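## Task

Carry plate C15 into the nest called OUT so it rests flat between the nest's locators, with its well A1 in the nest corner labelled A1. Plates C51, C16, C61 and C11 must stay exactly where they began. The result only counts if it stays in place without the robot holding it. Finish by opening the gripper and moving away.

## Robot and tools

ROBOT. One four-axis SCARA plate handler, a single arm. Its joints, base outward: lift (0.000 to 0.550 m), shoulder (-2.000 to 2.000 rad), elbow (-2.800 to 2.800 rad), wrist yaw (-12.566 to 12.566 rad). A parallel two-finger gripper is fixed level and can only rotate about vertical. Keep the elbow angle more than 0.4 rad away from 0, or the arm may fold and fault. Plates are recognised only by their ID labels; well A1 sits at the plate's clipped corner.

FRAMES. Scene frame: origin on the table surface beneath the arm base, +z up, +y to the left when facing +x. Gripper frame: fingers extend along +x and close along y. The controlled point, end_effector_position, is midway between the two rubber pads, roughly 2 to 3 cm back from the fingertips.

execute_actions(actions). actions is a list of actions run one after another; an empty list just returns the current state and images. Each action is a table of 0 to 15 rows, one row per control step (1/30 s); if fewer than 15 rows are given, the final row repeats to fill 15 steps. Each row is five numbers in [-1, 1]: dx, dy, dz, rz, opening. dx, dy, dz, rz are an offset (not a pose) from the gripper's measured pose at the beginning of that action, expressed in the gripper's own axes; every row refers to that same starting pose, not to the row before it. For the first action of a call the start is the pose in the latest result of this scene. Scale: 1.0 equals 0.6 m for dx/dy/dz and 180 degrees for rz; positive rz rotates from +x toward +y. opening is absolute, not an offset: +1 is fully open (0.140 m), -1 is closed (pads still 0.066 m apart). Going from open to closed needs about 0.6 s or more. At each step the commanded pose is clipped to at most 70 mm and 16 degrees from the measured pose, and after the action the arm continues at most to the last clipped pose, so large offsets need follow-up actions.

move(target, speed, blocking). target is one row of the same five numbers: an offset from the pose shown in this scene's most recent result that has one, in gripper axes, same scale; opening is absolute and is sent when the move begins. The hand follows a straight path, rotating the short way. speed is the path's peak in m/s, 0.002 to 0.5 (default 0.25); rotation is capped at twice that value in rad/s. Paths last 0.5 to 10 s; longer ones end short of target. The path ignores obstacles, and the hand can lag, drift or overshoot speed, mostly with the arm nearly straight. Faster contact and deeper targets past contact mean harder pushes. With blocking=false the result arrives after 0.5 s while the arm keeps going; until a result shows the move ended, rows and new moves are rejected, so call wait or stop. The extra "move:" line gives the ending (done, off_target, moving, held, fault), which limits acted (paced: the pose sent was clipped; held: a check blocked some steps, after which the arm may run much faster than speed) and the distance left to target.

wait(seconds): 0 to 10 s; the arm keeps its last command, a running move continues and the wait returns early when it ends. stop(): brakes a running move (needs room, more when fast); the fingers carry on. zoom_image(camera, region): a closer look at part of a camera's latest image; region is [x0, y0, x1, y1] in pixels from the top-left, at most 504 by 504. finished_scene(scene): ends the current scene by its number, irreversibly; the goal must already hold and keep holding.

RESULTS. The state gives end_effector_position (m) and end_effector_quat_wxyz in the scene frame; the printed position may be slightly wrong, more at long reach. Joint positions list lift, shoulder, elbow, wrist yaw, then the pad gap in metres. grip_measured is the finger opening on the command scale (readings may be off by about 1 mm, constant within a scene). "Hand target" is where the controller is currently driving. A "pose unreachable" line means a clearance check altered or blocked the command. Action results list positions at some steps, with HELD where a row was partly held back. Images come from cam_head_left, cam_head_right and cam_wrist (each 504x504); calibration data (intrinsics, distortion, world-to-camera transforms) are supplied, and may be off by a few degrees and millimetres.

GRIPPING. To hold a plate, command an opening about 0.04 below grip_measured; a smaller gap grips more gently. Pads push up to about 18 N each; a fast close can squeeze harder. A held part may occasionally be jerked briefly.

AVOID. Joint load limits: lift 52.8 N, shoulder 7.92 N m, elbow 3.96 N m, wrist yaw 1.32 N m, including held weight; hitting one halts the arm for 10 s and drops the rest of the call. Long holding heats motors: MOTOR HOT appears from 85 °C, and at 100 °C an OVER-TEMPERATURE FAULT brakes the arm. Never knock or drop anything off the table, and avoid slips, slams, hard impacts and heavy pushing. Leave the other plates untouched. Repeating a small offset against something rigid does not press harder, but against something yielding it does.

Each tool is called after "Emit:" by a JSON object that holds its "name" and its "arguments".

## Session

Emit:
{"name": "execute_actions", "arguments": {"actions": []}}

Scene clock: 0.00 s.
end_effector_position=(+0.5762, -0.1709, +0.2349) grip_measured=+1.00 end_effector_quat_wxyz=(-0.441, -0.000, -0.000, +0.897)
Joint positions: [ 0.23   0.191  2.461 -4.878  0.14 ]
Hand target: +0.576, -0.171, +0.235; -0.441, -0.000, -0.000, +0.897
camera_calibration (this result's frames):
cam_wrist: T_world_to_cam=[[-0.797233, 0.60367, 0.00133288, 0.571732], [0.362644, 0.480686, -0.798392, 0.0475296], [-0.482606, -0.636021, -0.602136, 0.406621], [0, 0, 0, 1]] pos_world=[0.634805, -0.109364, 0.282027]

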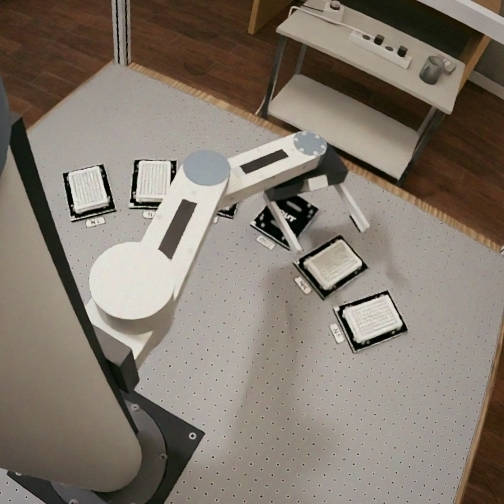

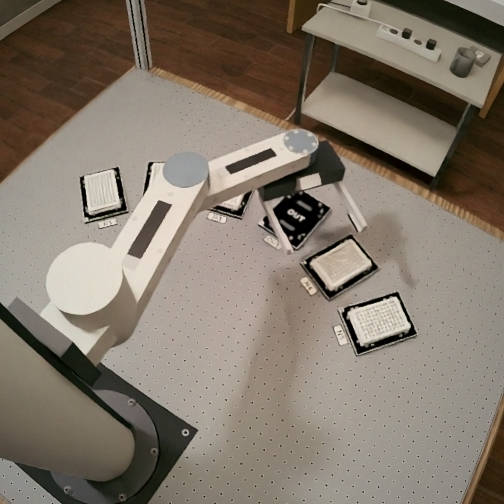

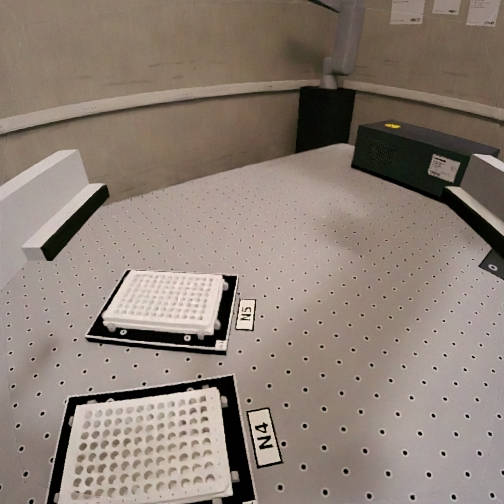

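Emit:
{"name": "move", "arguments": {"target": [0.131,-0.072,-0.241,0.5256,1], "speed": 0.5}}

Emit:
{"name": "zoom_image", "arguments": {"camera": "cam_wrist", "region": [60,130,460,330]}}

Emit:
{"name": "move", "arguments": {"target": [-0.007,0.312,0,0.147,1], "speed": 0.5}}

Emit:
{"name": "zoom_image", "arguments": {"camera": "cam_wrist", "region": [140,130,392,340]}}

Scene clock: 16.30 s.
end_effector_position=(+0.4939, -0.2070, +0.0902) grip_measured=+1.00 end_effector_quat_wxyz=(+0.959, +0.000, +0.000, -0.284)
Joint positions: [ 0.085  0.372  0.949 -1.898  0.14 ]
Hand target: +0.494, -0.207, +0.090; +0.959, +0.000, +0.000, -0.284
Off the commanded pose: 0.000 m, 0 deg.
move: done
camera_calibration (this result's frames):
cam_wrist: T_world_to_cam=[[-0.538216, -0.842806, 0.00133288, 0.10069], [-0.508057, 0.323183, -0.798392, 0.376679], [0.672459, -0.430385, -0.602136, -0.271082], [0, 0, 0, 1]] pos_world=[0.427859, -0.153544, 0.137376]

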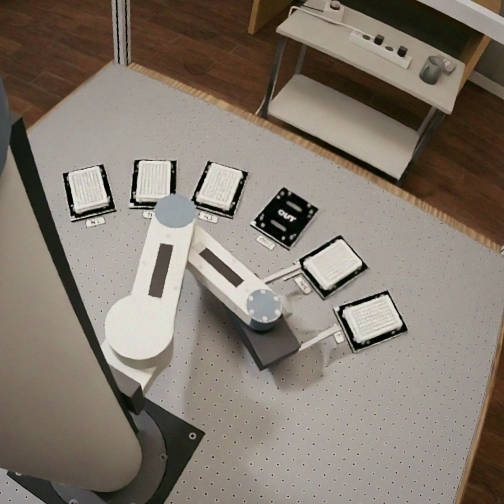

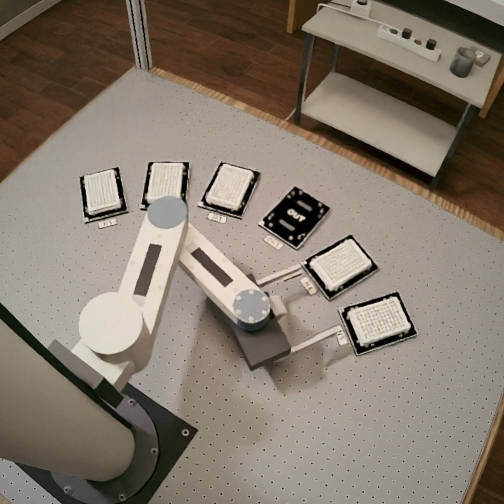

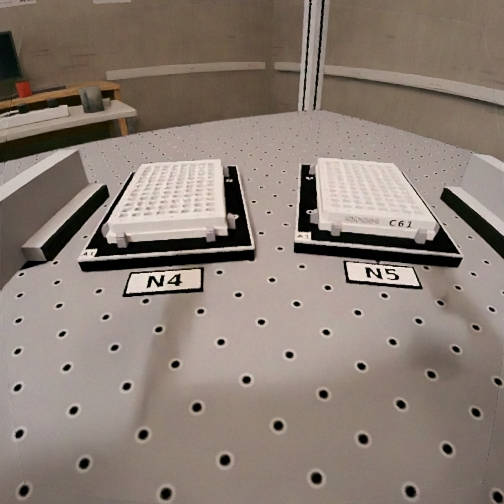

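Region (60, 130, 460, 330) of cam_wrist's 504x504 image, scaled by 1.260, with more detail than that image has.

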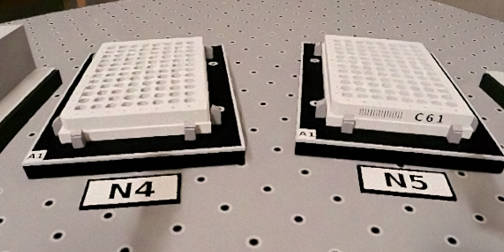

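Scene clock: 17.27 s.
end_effector_position=(+0.5925, -0.0476, +0.0902) grip_measured=+1.00 end_effector_quat_wxyz=(+0.998, +0.000, +0.000, -0.057)
Joint positions: [ 0.085  0.772  1.129 -2.015  0.14 ]
Hand target: +0.592, -0.048, +0.090; +0.998, +0.000, +0.000, -0.057
Off the commanded pose: 0.000 m, 0 deg.
move: done
camera_calibration (this result's frames):
cam_wrist: T_world_to_cam=[[-0.10566, -0.994401, 0.00133288, 0.024585], [-0.598878, 0.0625634, -0.798392, 0.416619], [0.793839, -0.0851561, -0.602136, -0.324203], [0, 0, 0, 1]] pos_world=[0.509466, -0.0292255, 0.137379]

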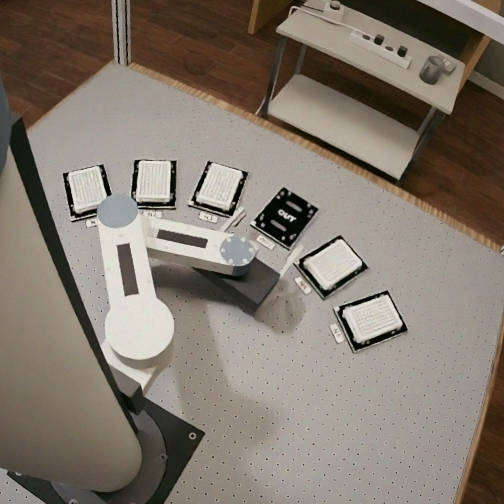

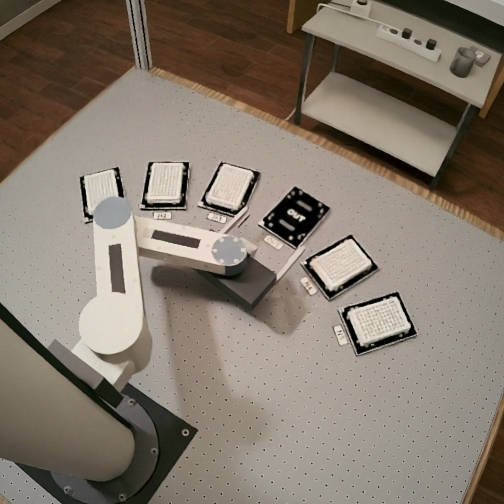

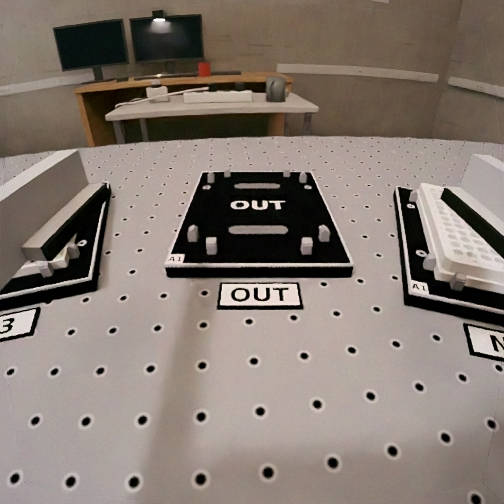

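Region (140, 130, 392, 340) of cam_wrist's 504x504 image, scaled by 2.000, with more detail than that image has.

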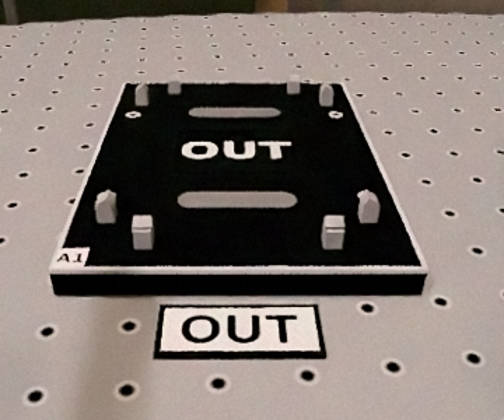

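Emit:
{"name": "move", "arguments": {"target": [-0.143,0.302,0,0.158,1], "speed": 0.5}}

Emit:
{"name": "zoom_image", "arguments": {"camera": "cam_wrist", "region": [60,130,460,330]}}

Scene clock: 25.23 s.
end_effector_position=(+0.5278, +0.1423, +0.0902) grip_measured=+1.00 end_effector_quat_wxyz=(+0.982, +0.000, +0.000, +0.190)
Joint positions: [ 0.085  1.331  0.95  -1.898  0.14 ]
Hand target: +0.528, +0.142, +0.090; +0.982, +0.000, +0.000, +0.190
Off the commanded pose: 0.000 m, 0 deg.
move: done
camera_calibration (this result's frames):
cam_wrist: T_world_to_cam=[[0.38126, -0.924467, 0.00133288, -0.0603256], [-0.55625, -0.230554, -0.798392, 0.385198], [0.738395, 0.303654, -0.602136, -0.282726], [0, 0, 0, 1]] pos_world=[0.44603, 0.118891, 0.13738]

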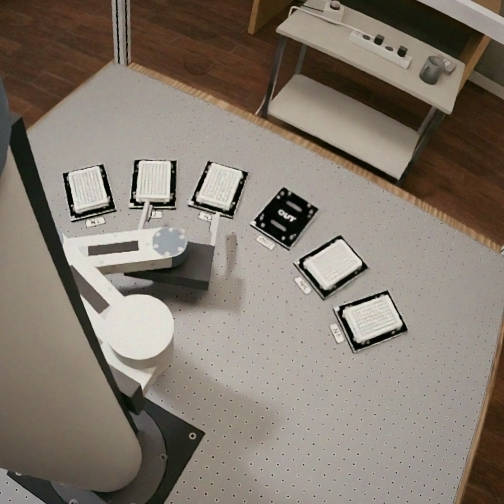

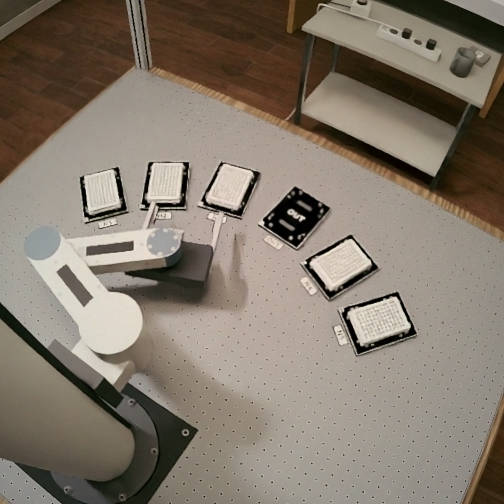

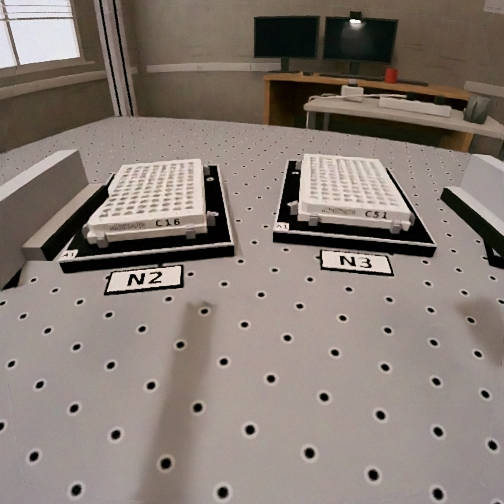

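Region (60, 130, 460, 330) of cam_wrist's 504x504 image, scaled by 1.260, with more detail than that image has.

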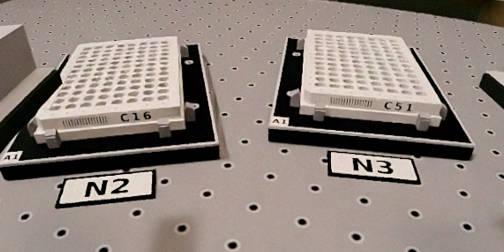

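N1 at ~51°.

Emit:
{"name": "move", "arguments": {"target": [-0.021,0.339,0,0.161,1], "speed": 0.5}}

Emit:
{"name": "zoom_image", "arguments": {"camera": "cam_wrist", "region": [140,130,392,340]}}

Scene clock: 32.70 s.
end_effector_position=(+0.4399, +0.3263, +0.0902) grip_measured=+1.00 end_effector_quat_wxyz=(+0.903, +0.000, +0.000, +0.430)
Joint positions: [ 0.085  1.774  1.129 -2.014  0.14 ]
Hand target: +0.440, +0.326, +0.090; +0.903, +0.000, +0.000, +0.430
Off the commanded pose: 0.000 m, 0 deg.
move: done
camera_calibration (this result's frames):
cam_wrist: T_world_to_cam=[[0.781849, -0.623466, 0.00133288, -0.131126], [-0.37458, -0.471444, -0.798392, 0.377476], [0.498399, 0.623723, -0.602136, -0.272629], [0, 0, 0, 1]] pos_world=[0.379794, 0.266252, 0.137389]

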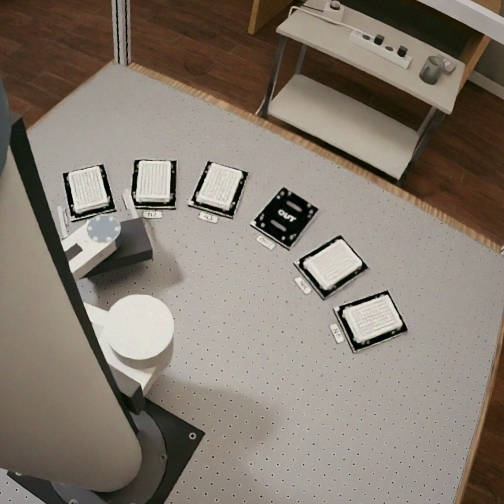

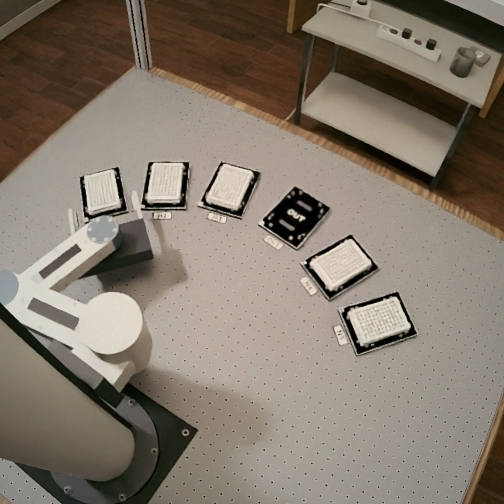

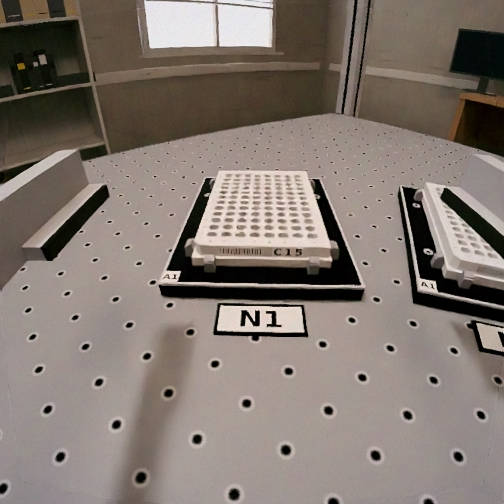

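Region (140, 130, 392, 340) of cam_wrist's 504x504 image, scaled by 2.000, with more detail than that image has.

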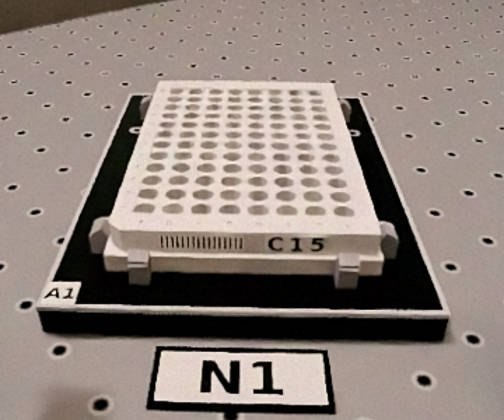

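Emit:
{"name": "move", "arguments": {"target": [0.19,0.005,-0.05,-0.0078,0], "speed": 0.4}}

Emit:
{"name": "move", "arguments": {"target": [0,0,-0.04,0,0], "speed": 0.06}}

Emit:
{"name": "execute_actions", "arguments": {"actions": [[[0,0,0,0,-0.4]],[[0,0,0,0,-0.42],[0,0,0,0,-0.44],[0,0,0,0,-0.46],[0,0,0,0,-0.48],[0,0,0,0,-0.5],[0,0,0,0,-0.52],[0,0,0,0,-0.54],[0,0,0,0,-0.56],[0,0,0,0,-0.58],[0,0,0,0,-0.6]]]}}

Scene clock: 42.30 s.
end_effector_position=(+0.5094, +0.4168, +0.0602) grip_measured=+0.00 end_effector_quat_wxyz=(+0.908, +0.000, +0.000, +0.419)
Joint positions: [ 0.055  1.551  1.717 -2.403  0.103]
Hand target: +0.509, +0.417, +0.060; +0.908, +0.000, +0.000, +0.419
Off the commanded pose: 0.000 m, 0 deg.
move: done
camera_calibration (this result's frames):
cam_wrist: T_world_to_cam=[[0.7665, -0.642243, 0.00133288, -0.113324], [-0.385903, -0.462221, -0.798392, 0.424086], [0.513378, 0.611453, -0.602136, -0.384277], [0, 0, 0, 1]] pos_world=[0.447799, 0.358207, 0.107351]

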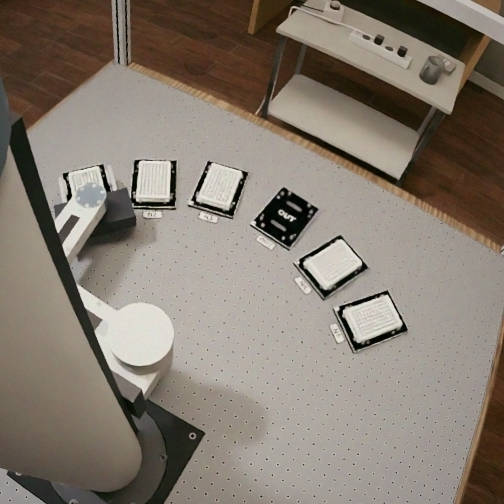

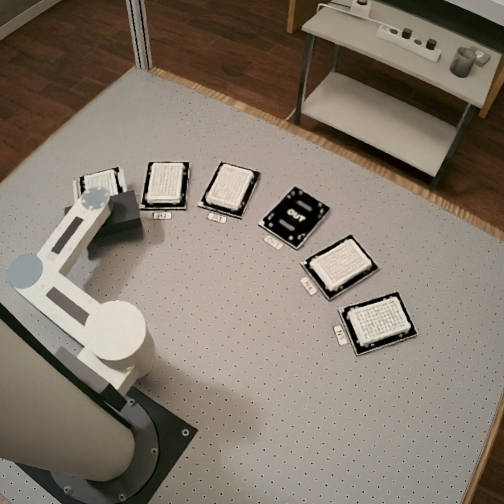

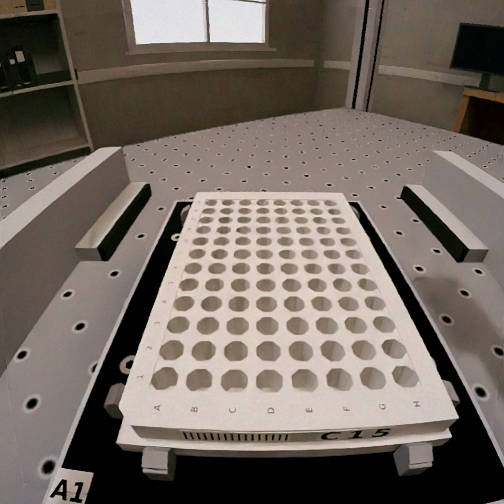

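Scene clock: 43.03 s.
end_effector_position=(+0.5094, +0.4168, +0.0361) grip_measured=+0.00 end_effector_quat_wxyz=(+0.908, +0.000, +0.000, +0.419)
Joint positions: [ 0.031  1.551  1.717 -2.403  0.103]
Hand target: +0.509, +0.417, +0.036; +0.908, +0.000, +0.000, +0.419
Off the commanded pose: 0.000 m, 0 deg.
move: done
camera_calibration (this result's frames):
cam_wrist: T_world_to_cam=[[0.766494, -0.64225, 0.00133288, -0.113289], [-0.385907, -0.462218, -0.798392, 0.404882], [0.513384, 0.611449, -0.602136, -0.39876], [0, 0, 0, 1]] pos_world=[0.447799, 0.358205, 0.0832976]

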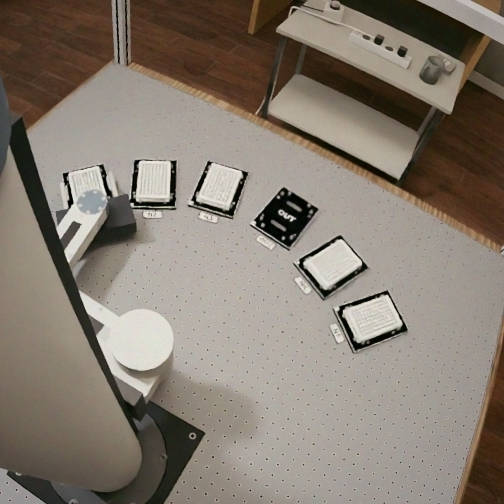

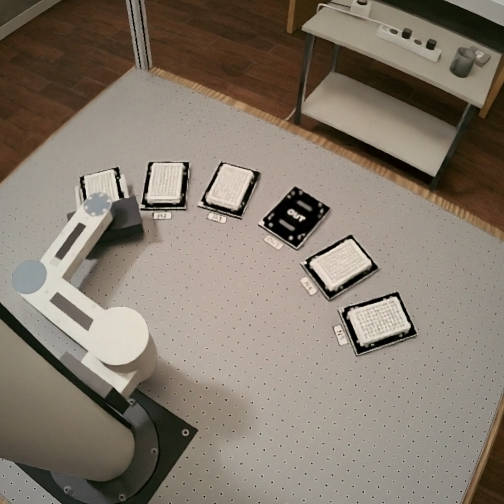

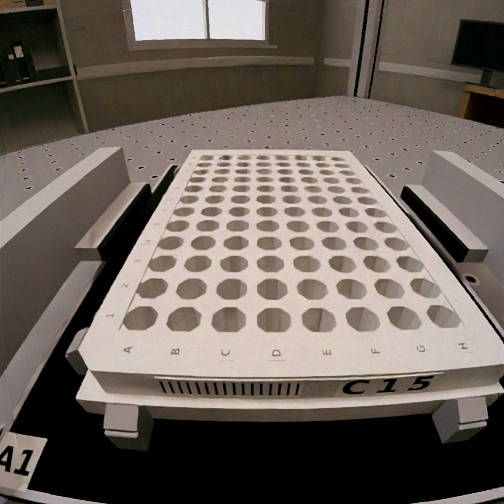

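Scene clock: 44.03 s.
end_effector_position=(+0.5091, +0.4171, +0.0361) grip_measured=-0.57 end_effector_quat_wxyz=(+0.908, +0.000, +0.000, +0.420)
Joint positions: [ 0.031  1.551  1.717 -2.402  0.082]
Hand target: +0.509, +0.417, +0.036; +0.908, +0.000, +0.000, +0.419
Off the commanded pose: 0.000 m, 0 deg.
Step readings (end_effector_position; steps 1 to 15: 1st action; 16 to 30: 2nd action):
0: (+0.5094, +0.4168, +0.0361)
1: (+0.5094, +0.4168, +0.0361)
2: (+0.5094, +0.4168, +0.0361)
4: (+0.5094, +0.4168, +0.0361)
8: (+0.5094, +0.4168, +0.0361)
15: (+0.5094, +0.4168, +0.0361)
16: (+0.5094, +0.4168, +0.0361)
17: (+0.5094, +0.4168, +0.0361)
19: (+0.5094, +0.4168, +0.0361)
23: (+0.5093, +0.4168, +0.0361)
30: end_effector_position above
camera_calibration (this result's frames):
cam_wrist: T_world_to_cam=[[0.767448, -0.64111, 0.00133288, -0.113912], [-0.38522, -0.462791, -0.798392, 0.404805], [0.512474, 0.612211, -0.602136, -0.39866], [0, 0, 0, 1]] pos_world=[0.447663, 0.358374, 0.0832978]

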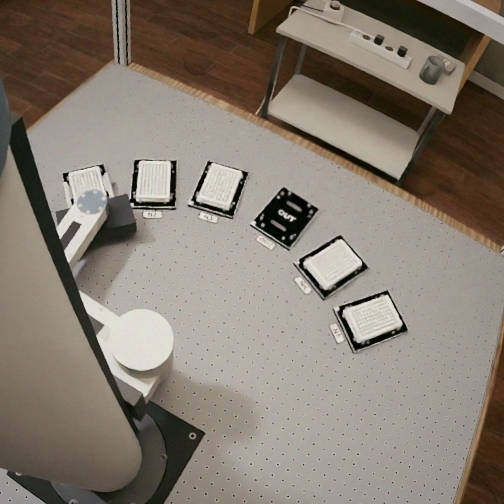

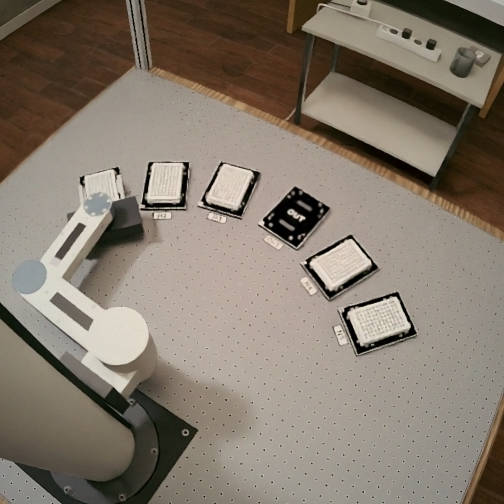

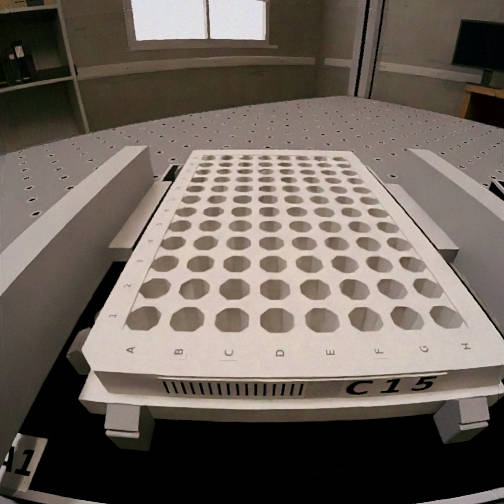

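Emit:
{"name": "move", "arguments": {"target": [0,0.0005,0.04,0,-0.62], "speed": 0.06}}

Emit:
{"name": "move", "arguments": {"target": [-0.3675,-0.7847,0,-0.3103,-0.62], "speed": 0.35}}

Scene clock: 51.03 s.
end_effector_position=(+0.5090, +0.4172, +0.0602) grip_measured=-0.57 end_effector_quat_wxyz=(+0.908, +0.000, +0.000, +0.420)
Joint positions: [ 0.055  1.552  1.717 -2.403  0.082]
Hand target: +0.509, +0.417, +0.060; +0.908, +0.000, +0.000, +0.420
Off the commanded pose: 0.000 m, 0 deg.
move: done
camera_calibration (this result's frames):
cam_wrist: T_world_to_cam=[[0.767455, -0.641101, 0.00133288, -0.113746], [-0.385214, -0.462795, -0.798392, 0.424002], [0.512467, 0.612217, -0.602136, -0.384184], [0, 0, 0, 1]] pos_world=[0.447508, 0.358507, 0.10734]

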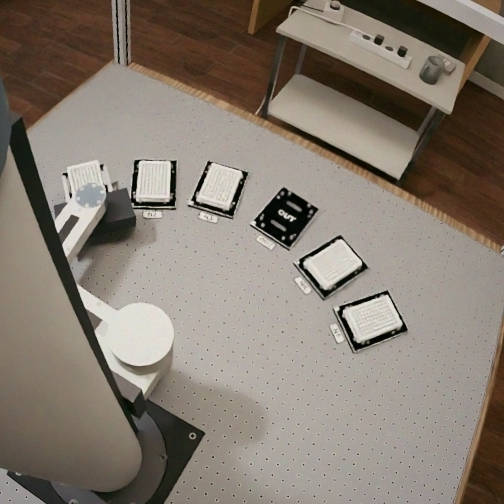

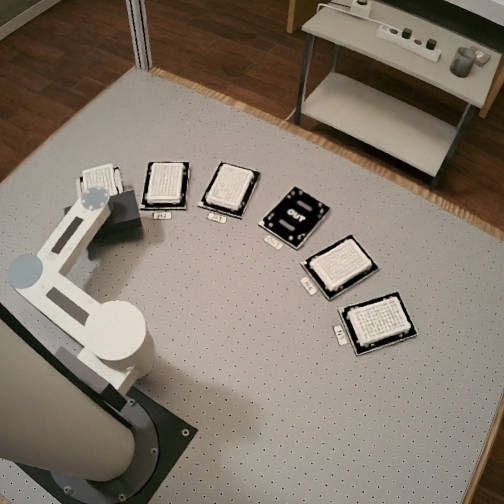

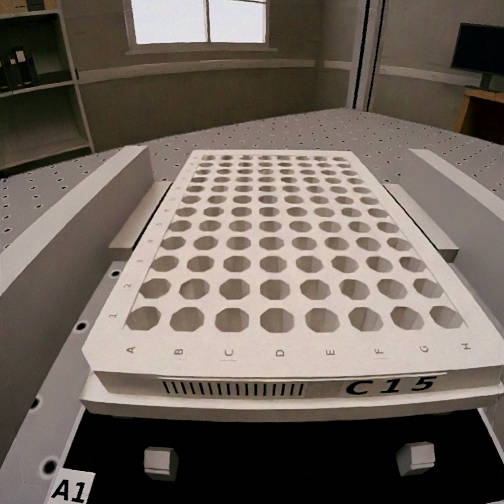

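Scene clock: 53.03 s.
end_effector_position=(+0.7252, -0.0557, +0.0602) grip_measured=-0.57 end_effector_quat_wxyz=(+0.999, +0.000, +0.000, -0.054)
Joint positions: [ 0.055  0.498  1.831 -2.437  0.082]
Hand target: +0.725, -0.056, +0.060; +0.999, +0.000, +0.000, -0.054
Off the commanded pose: 0.000 m, 0 deg.
move: done
camera_calibration (this result's frames):
cam_wrist: T_world_to_cam=[[-0.0998508, -0.995002, 0.00133288, 0.0264044], [-0.599234, 0.059065, -0.798392, 0.472673], [0.794323, -0.0805188, -0.602136, -0.448422], [0, 0, 0, 1]] pos_world=[0.64207, -0.0377524, 0.107332]

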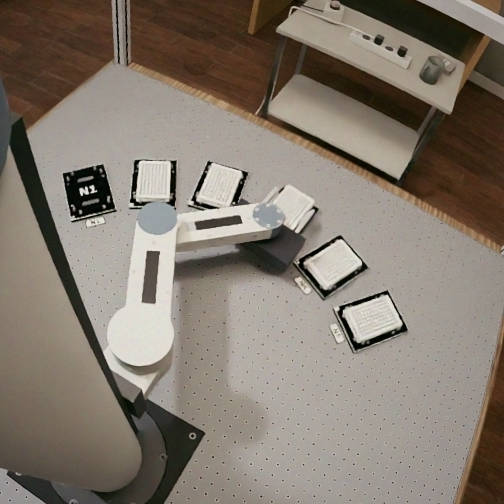

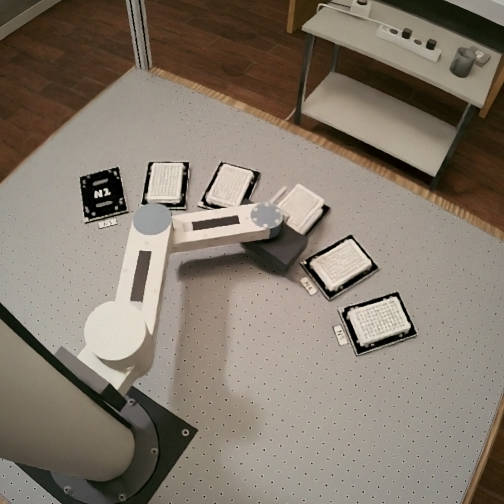

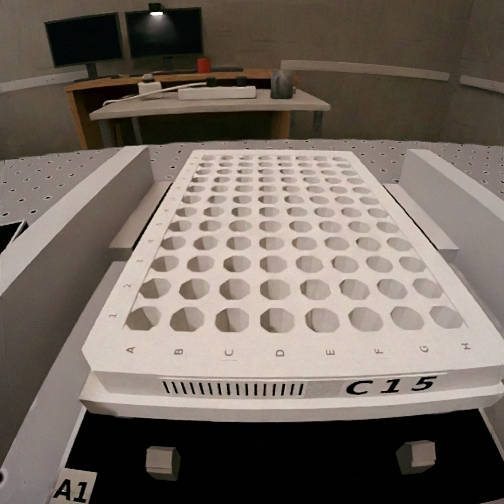

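Emit:
{"name": "move", "arguments": {"target": [0.0003,0,-0.0395,0.001,-0.62], "speed": 0.02}}

Emit:
{"name": "execute_actions", "arguments": {"actions": [[[0,0,0,0,0]]]}}

Emit:
{"name": "move", "arguments": {"target": [-0.15,0,0.15,0,0.2], "speed": 0.4}}

Scene clock: 61.93 s.
end_effector_position=(+0.7256, -0.0555, +0.0366) grip_measured=-0.57 end_effector_quat_wxyz=(+0.999, +0.000, +0.000, -0.053)
Joint positions: [ 0.032  0.496  1.834 -2.435  0.082]
Hand target: +0.725, -0.056, +0.036; +0.999, +0.000, +0.000, -0.053
Off the commanded pose: 0.000 m, 0 deg.
move: done
camera_calibration (this result's frames):
cam_wrist: T_world_to_cam=[[-0.0968867, -0.995295, 0.00133288, 0.024468], [-0.599407, 0.0572799, -0.798392, 0.454157], [0.794559, -0.0781525, -0.602136, -0.463022], [0, 0, 0, 1]] pos_world=[0.642493, -0.0378475, 0.0837604]

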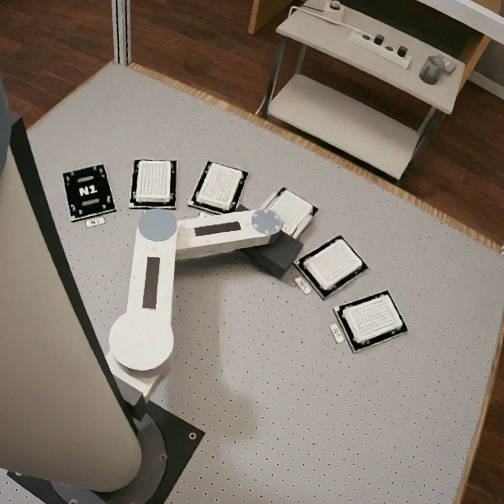

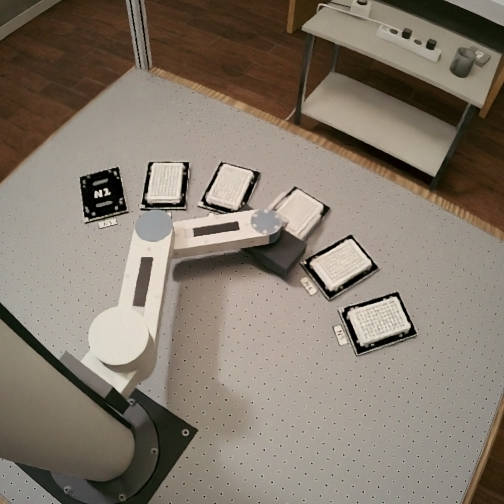

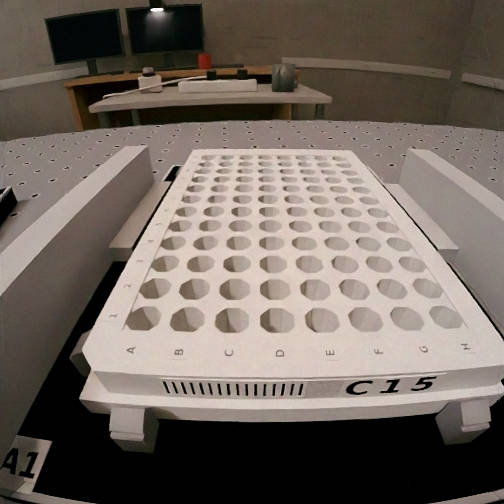

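Scene clock: 62.43 s.
end_effector_position=(+0.7257, -0.0555, +0.0366) grip_measured=+0.00 end_effector_quat_wxyz=(+0.999, +0.000, +0.000, -0.053)
Joint positions: [ 0.032  0.496  1.834 -2.435  0.103]
Hand target: +0.726, -0.056, +0.037; +0.999, +0.000, +0.000, -0.053
Off the commanded pose: 0.000 m, 0 deg.
Step readings (end_effector_position):
0: (+0.7256, -0.0555, +0.0366)
1: (+0.7255, -0.0557, +0.0365)
2: (+0.7257, -0.0555, +0.0366)
4: (+0.7257, -0.0555, +0.0366)
8: (+0.7257, -0.0555, +0.0366)
15: end_effector_position above
camera_calibration (this result's frames):
cam_wrist: T_world_to_cam=[[-0.0968052, -0.995302, 0.00133288, 0.0244277], [-0.599412, 0.0572309, -0.798392, 0.454162], [0.794566, -0.0780875, -0.602136, -0.463048], [0, 0, 0, 1]] pos_world=[0.642516, -0.0378374, 0.0837489]

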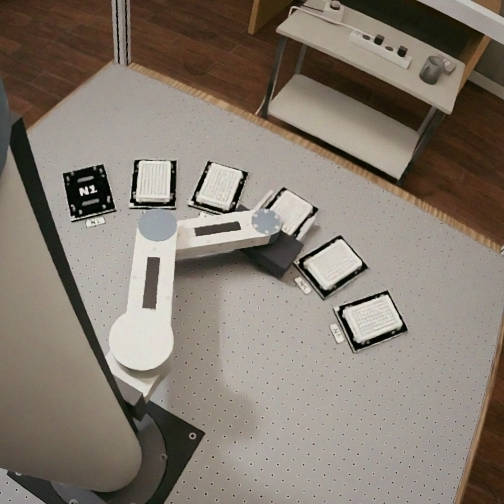

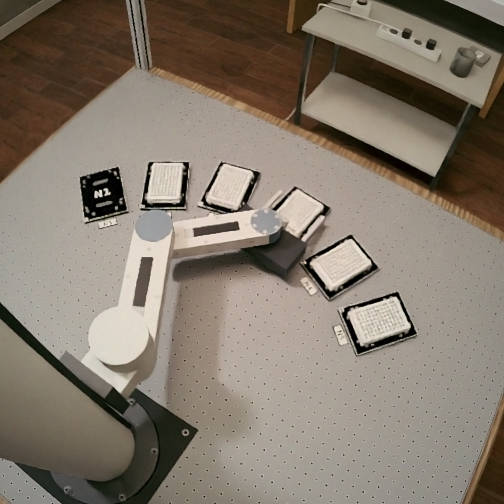

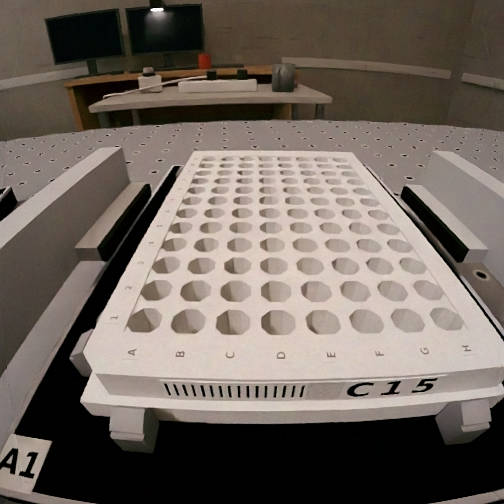

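Scene clock: 63.27 s.
end_effector_position=(+0.6361, -0.0461, +0.1266) grip_measured=+0.20 end_effector_quat_wxyz=(+0.999, +0.000, +0.000, -0.053)
Joint positions: [ 0.122  0.709  1.335 -2.149  0.11 ]
Hand target: +0.636, -0.046, +0.127; +0.999, +0.000, +0.000, -0.053
Off the commanded pose: 0.000 m, 0 deg.
move: done
camera_calibration (this result's frames):
cam_wrist: T_world_to_cam=[[-0.0971171, -0.995272, 0.00133288, 0.0251876], [-0.599394, 0.0574187, -0.798392, 0.471842], [0.794541, -0.0783365, -0.602136, -0.336932], [0, 0, 0, 1]] pos_world=[0.552971, -0.0284181, 0.173803]

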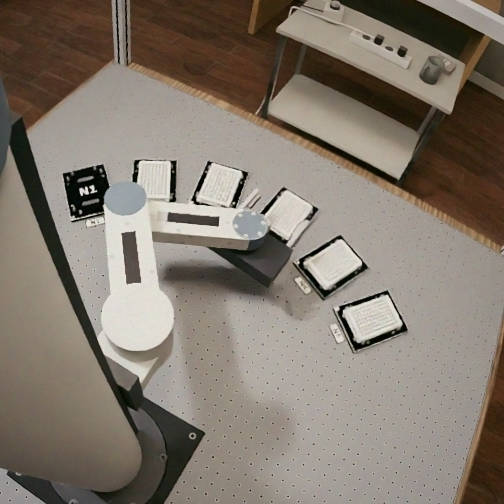

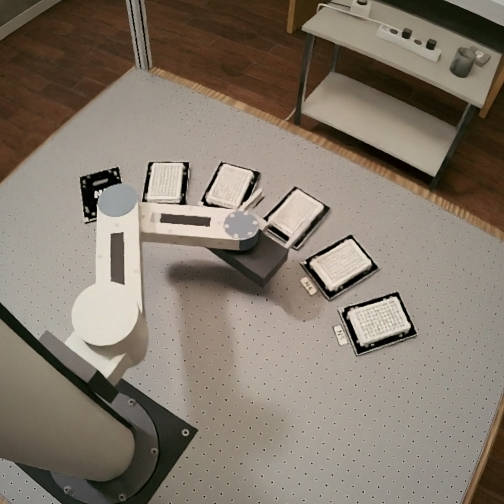

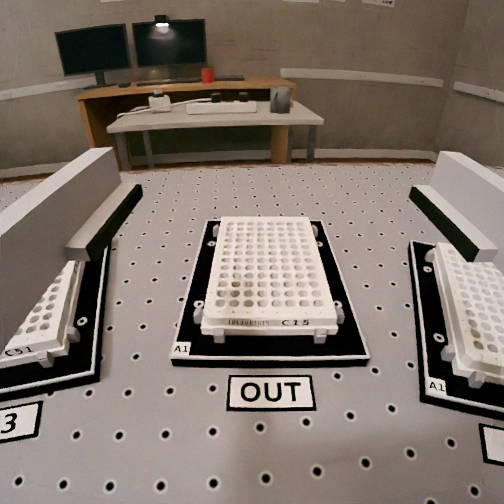

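Emit:
{"name": "finished_scene", "arguments": {"scene": 2}}

The scene is finished: the task was done.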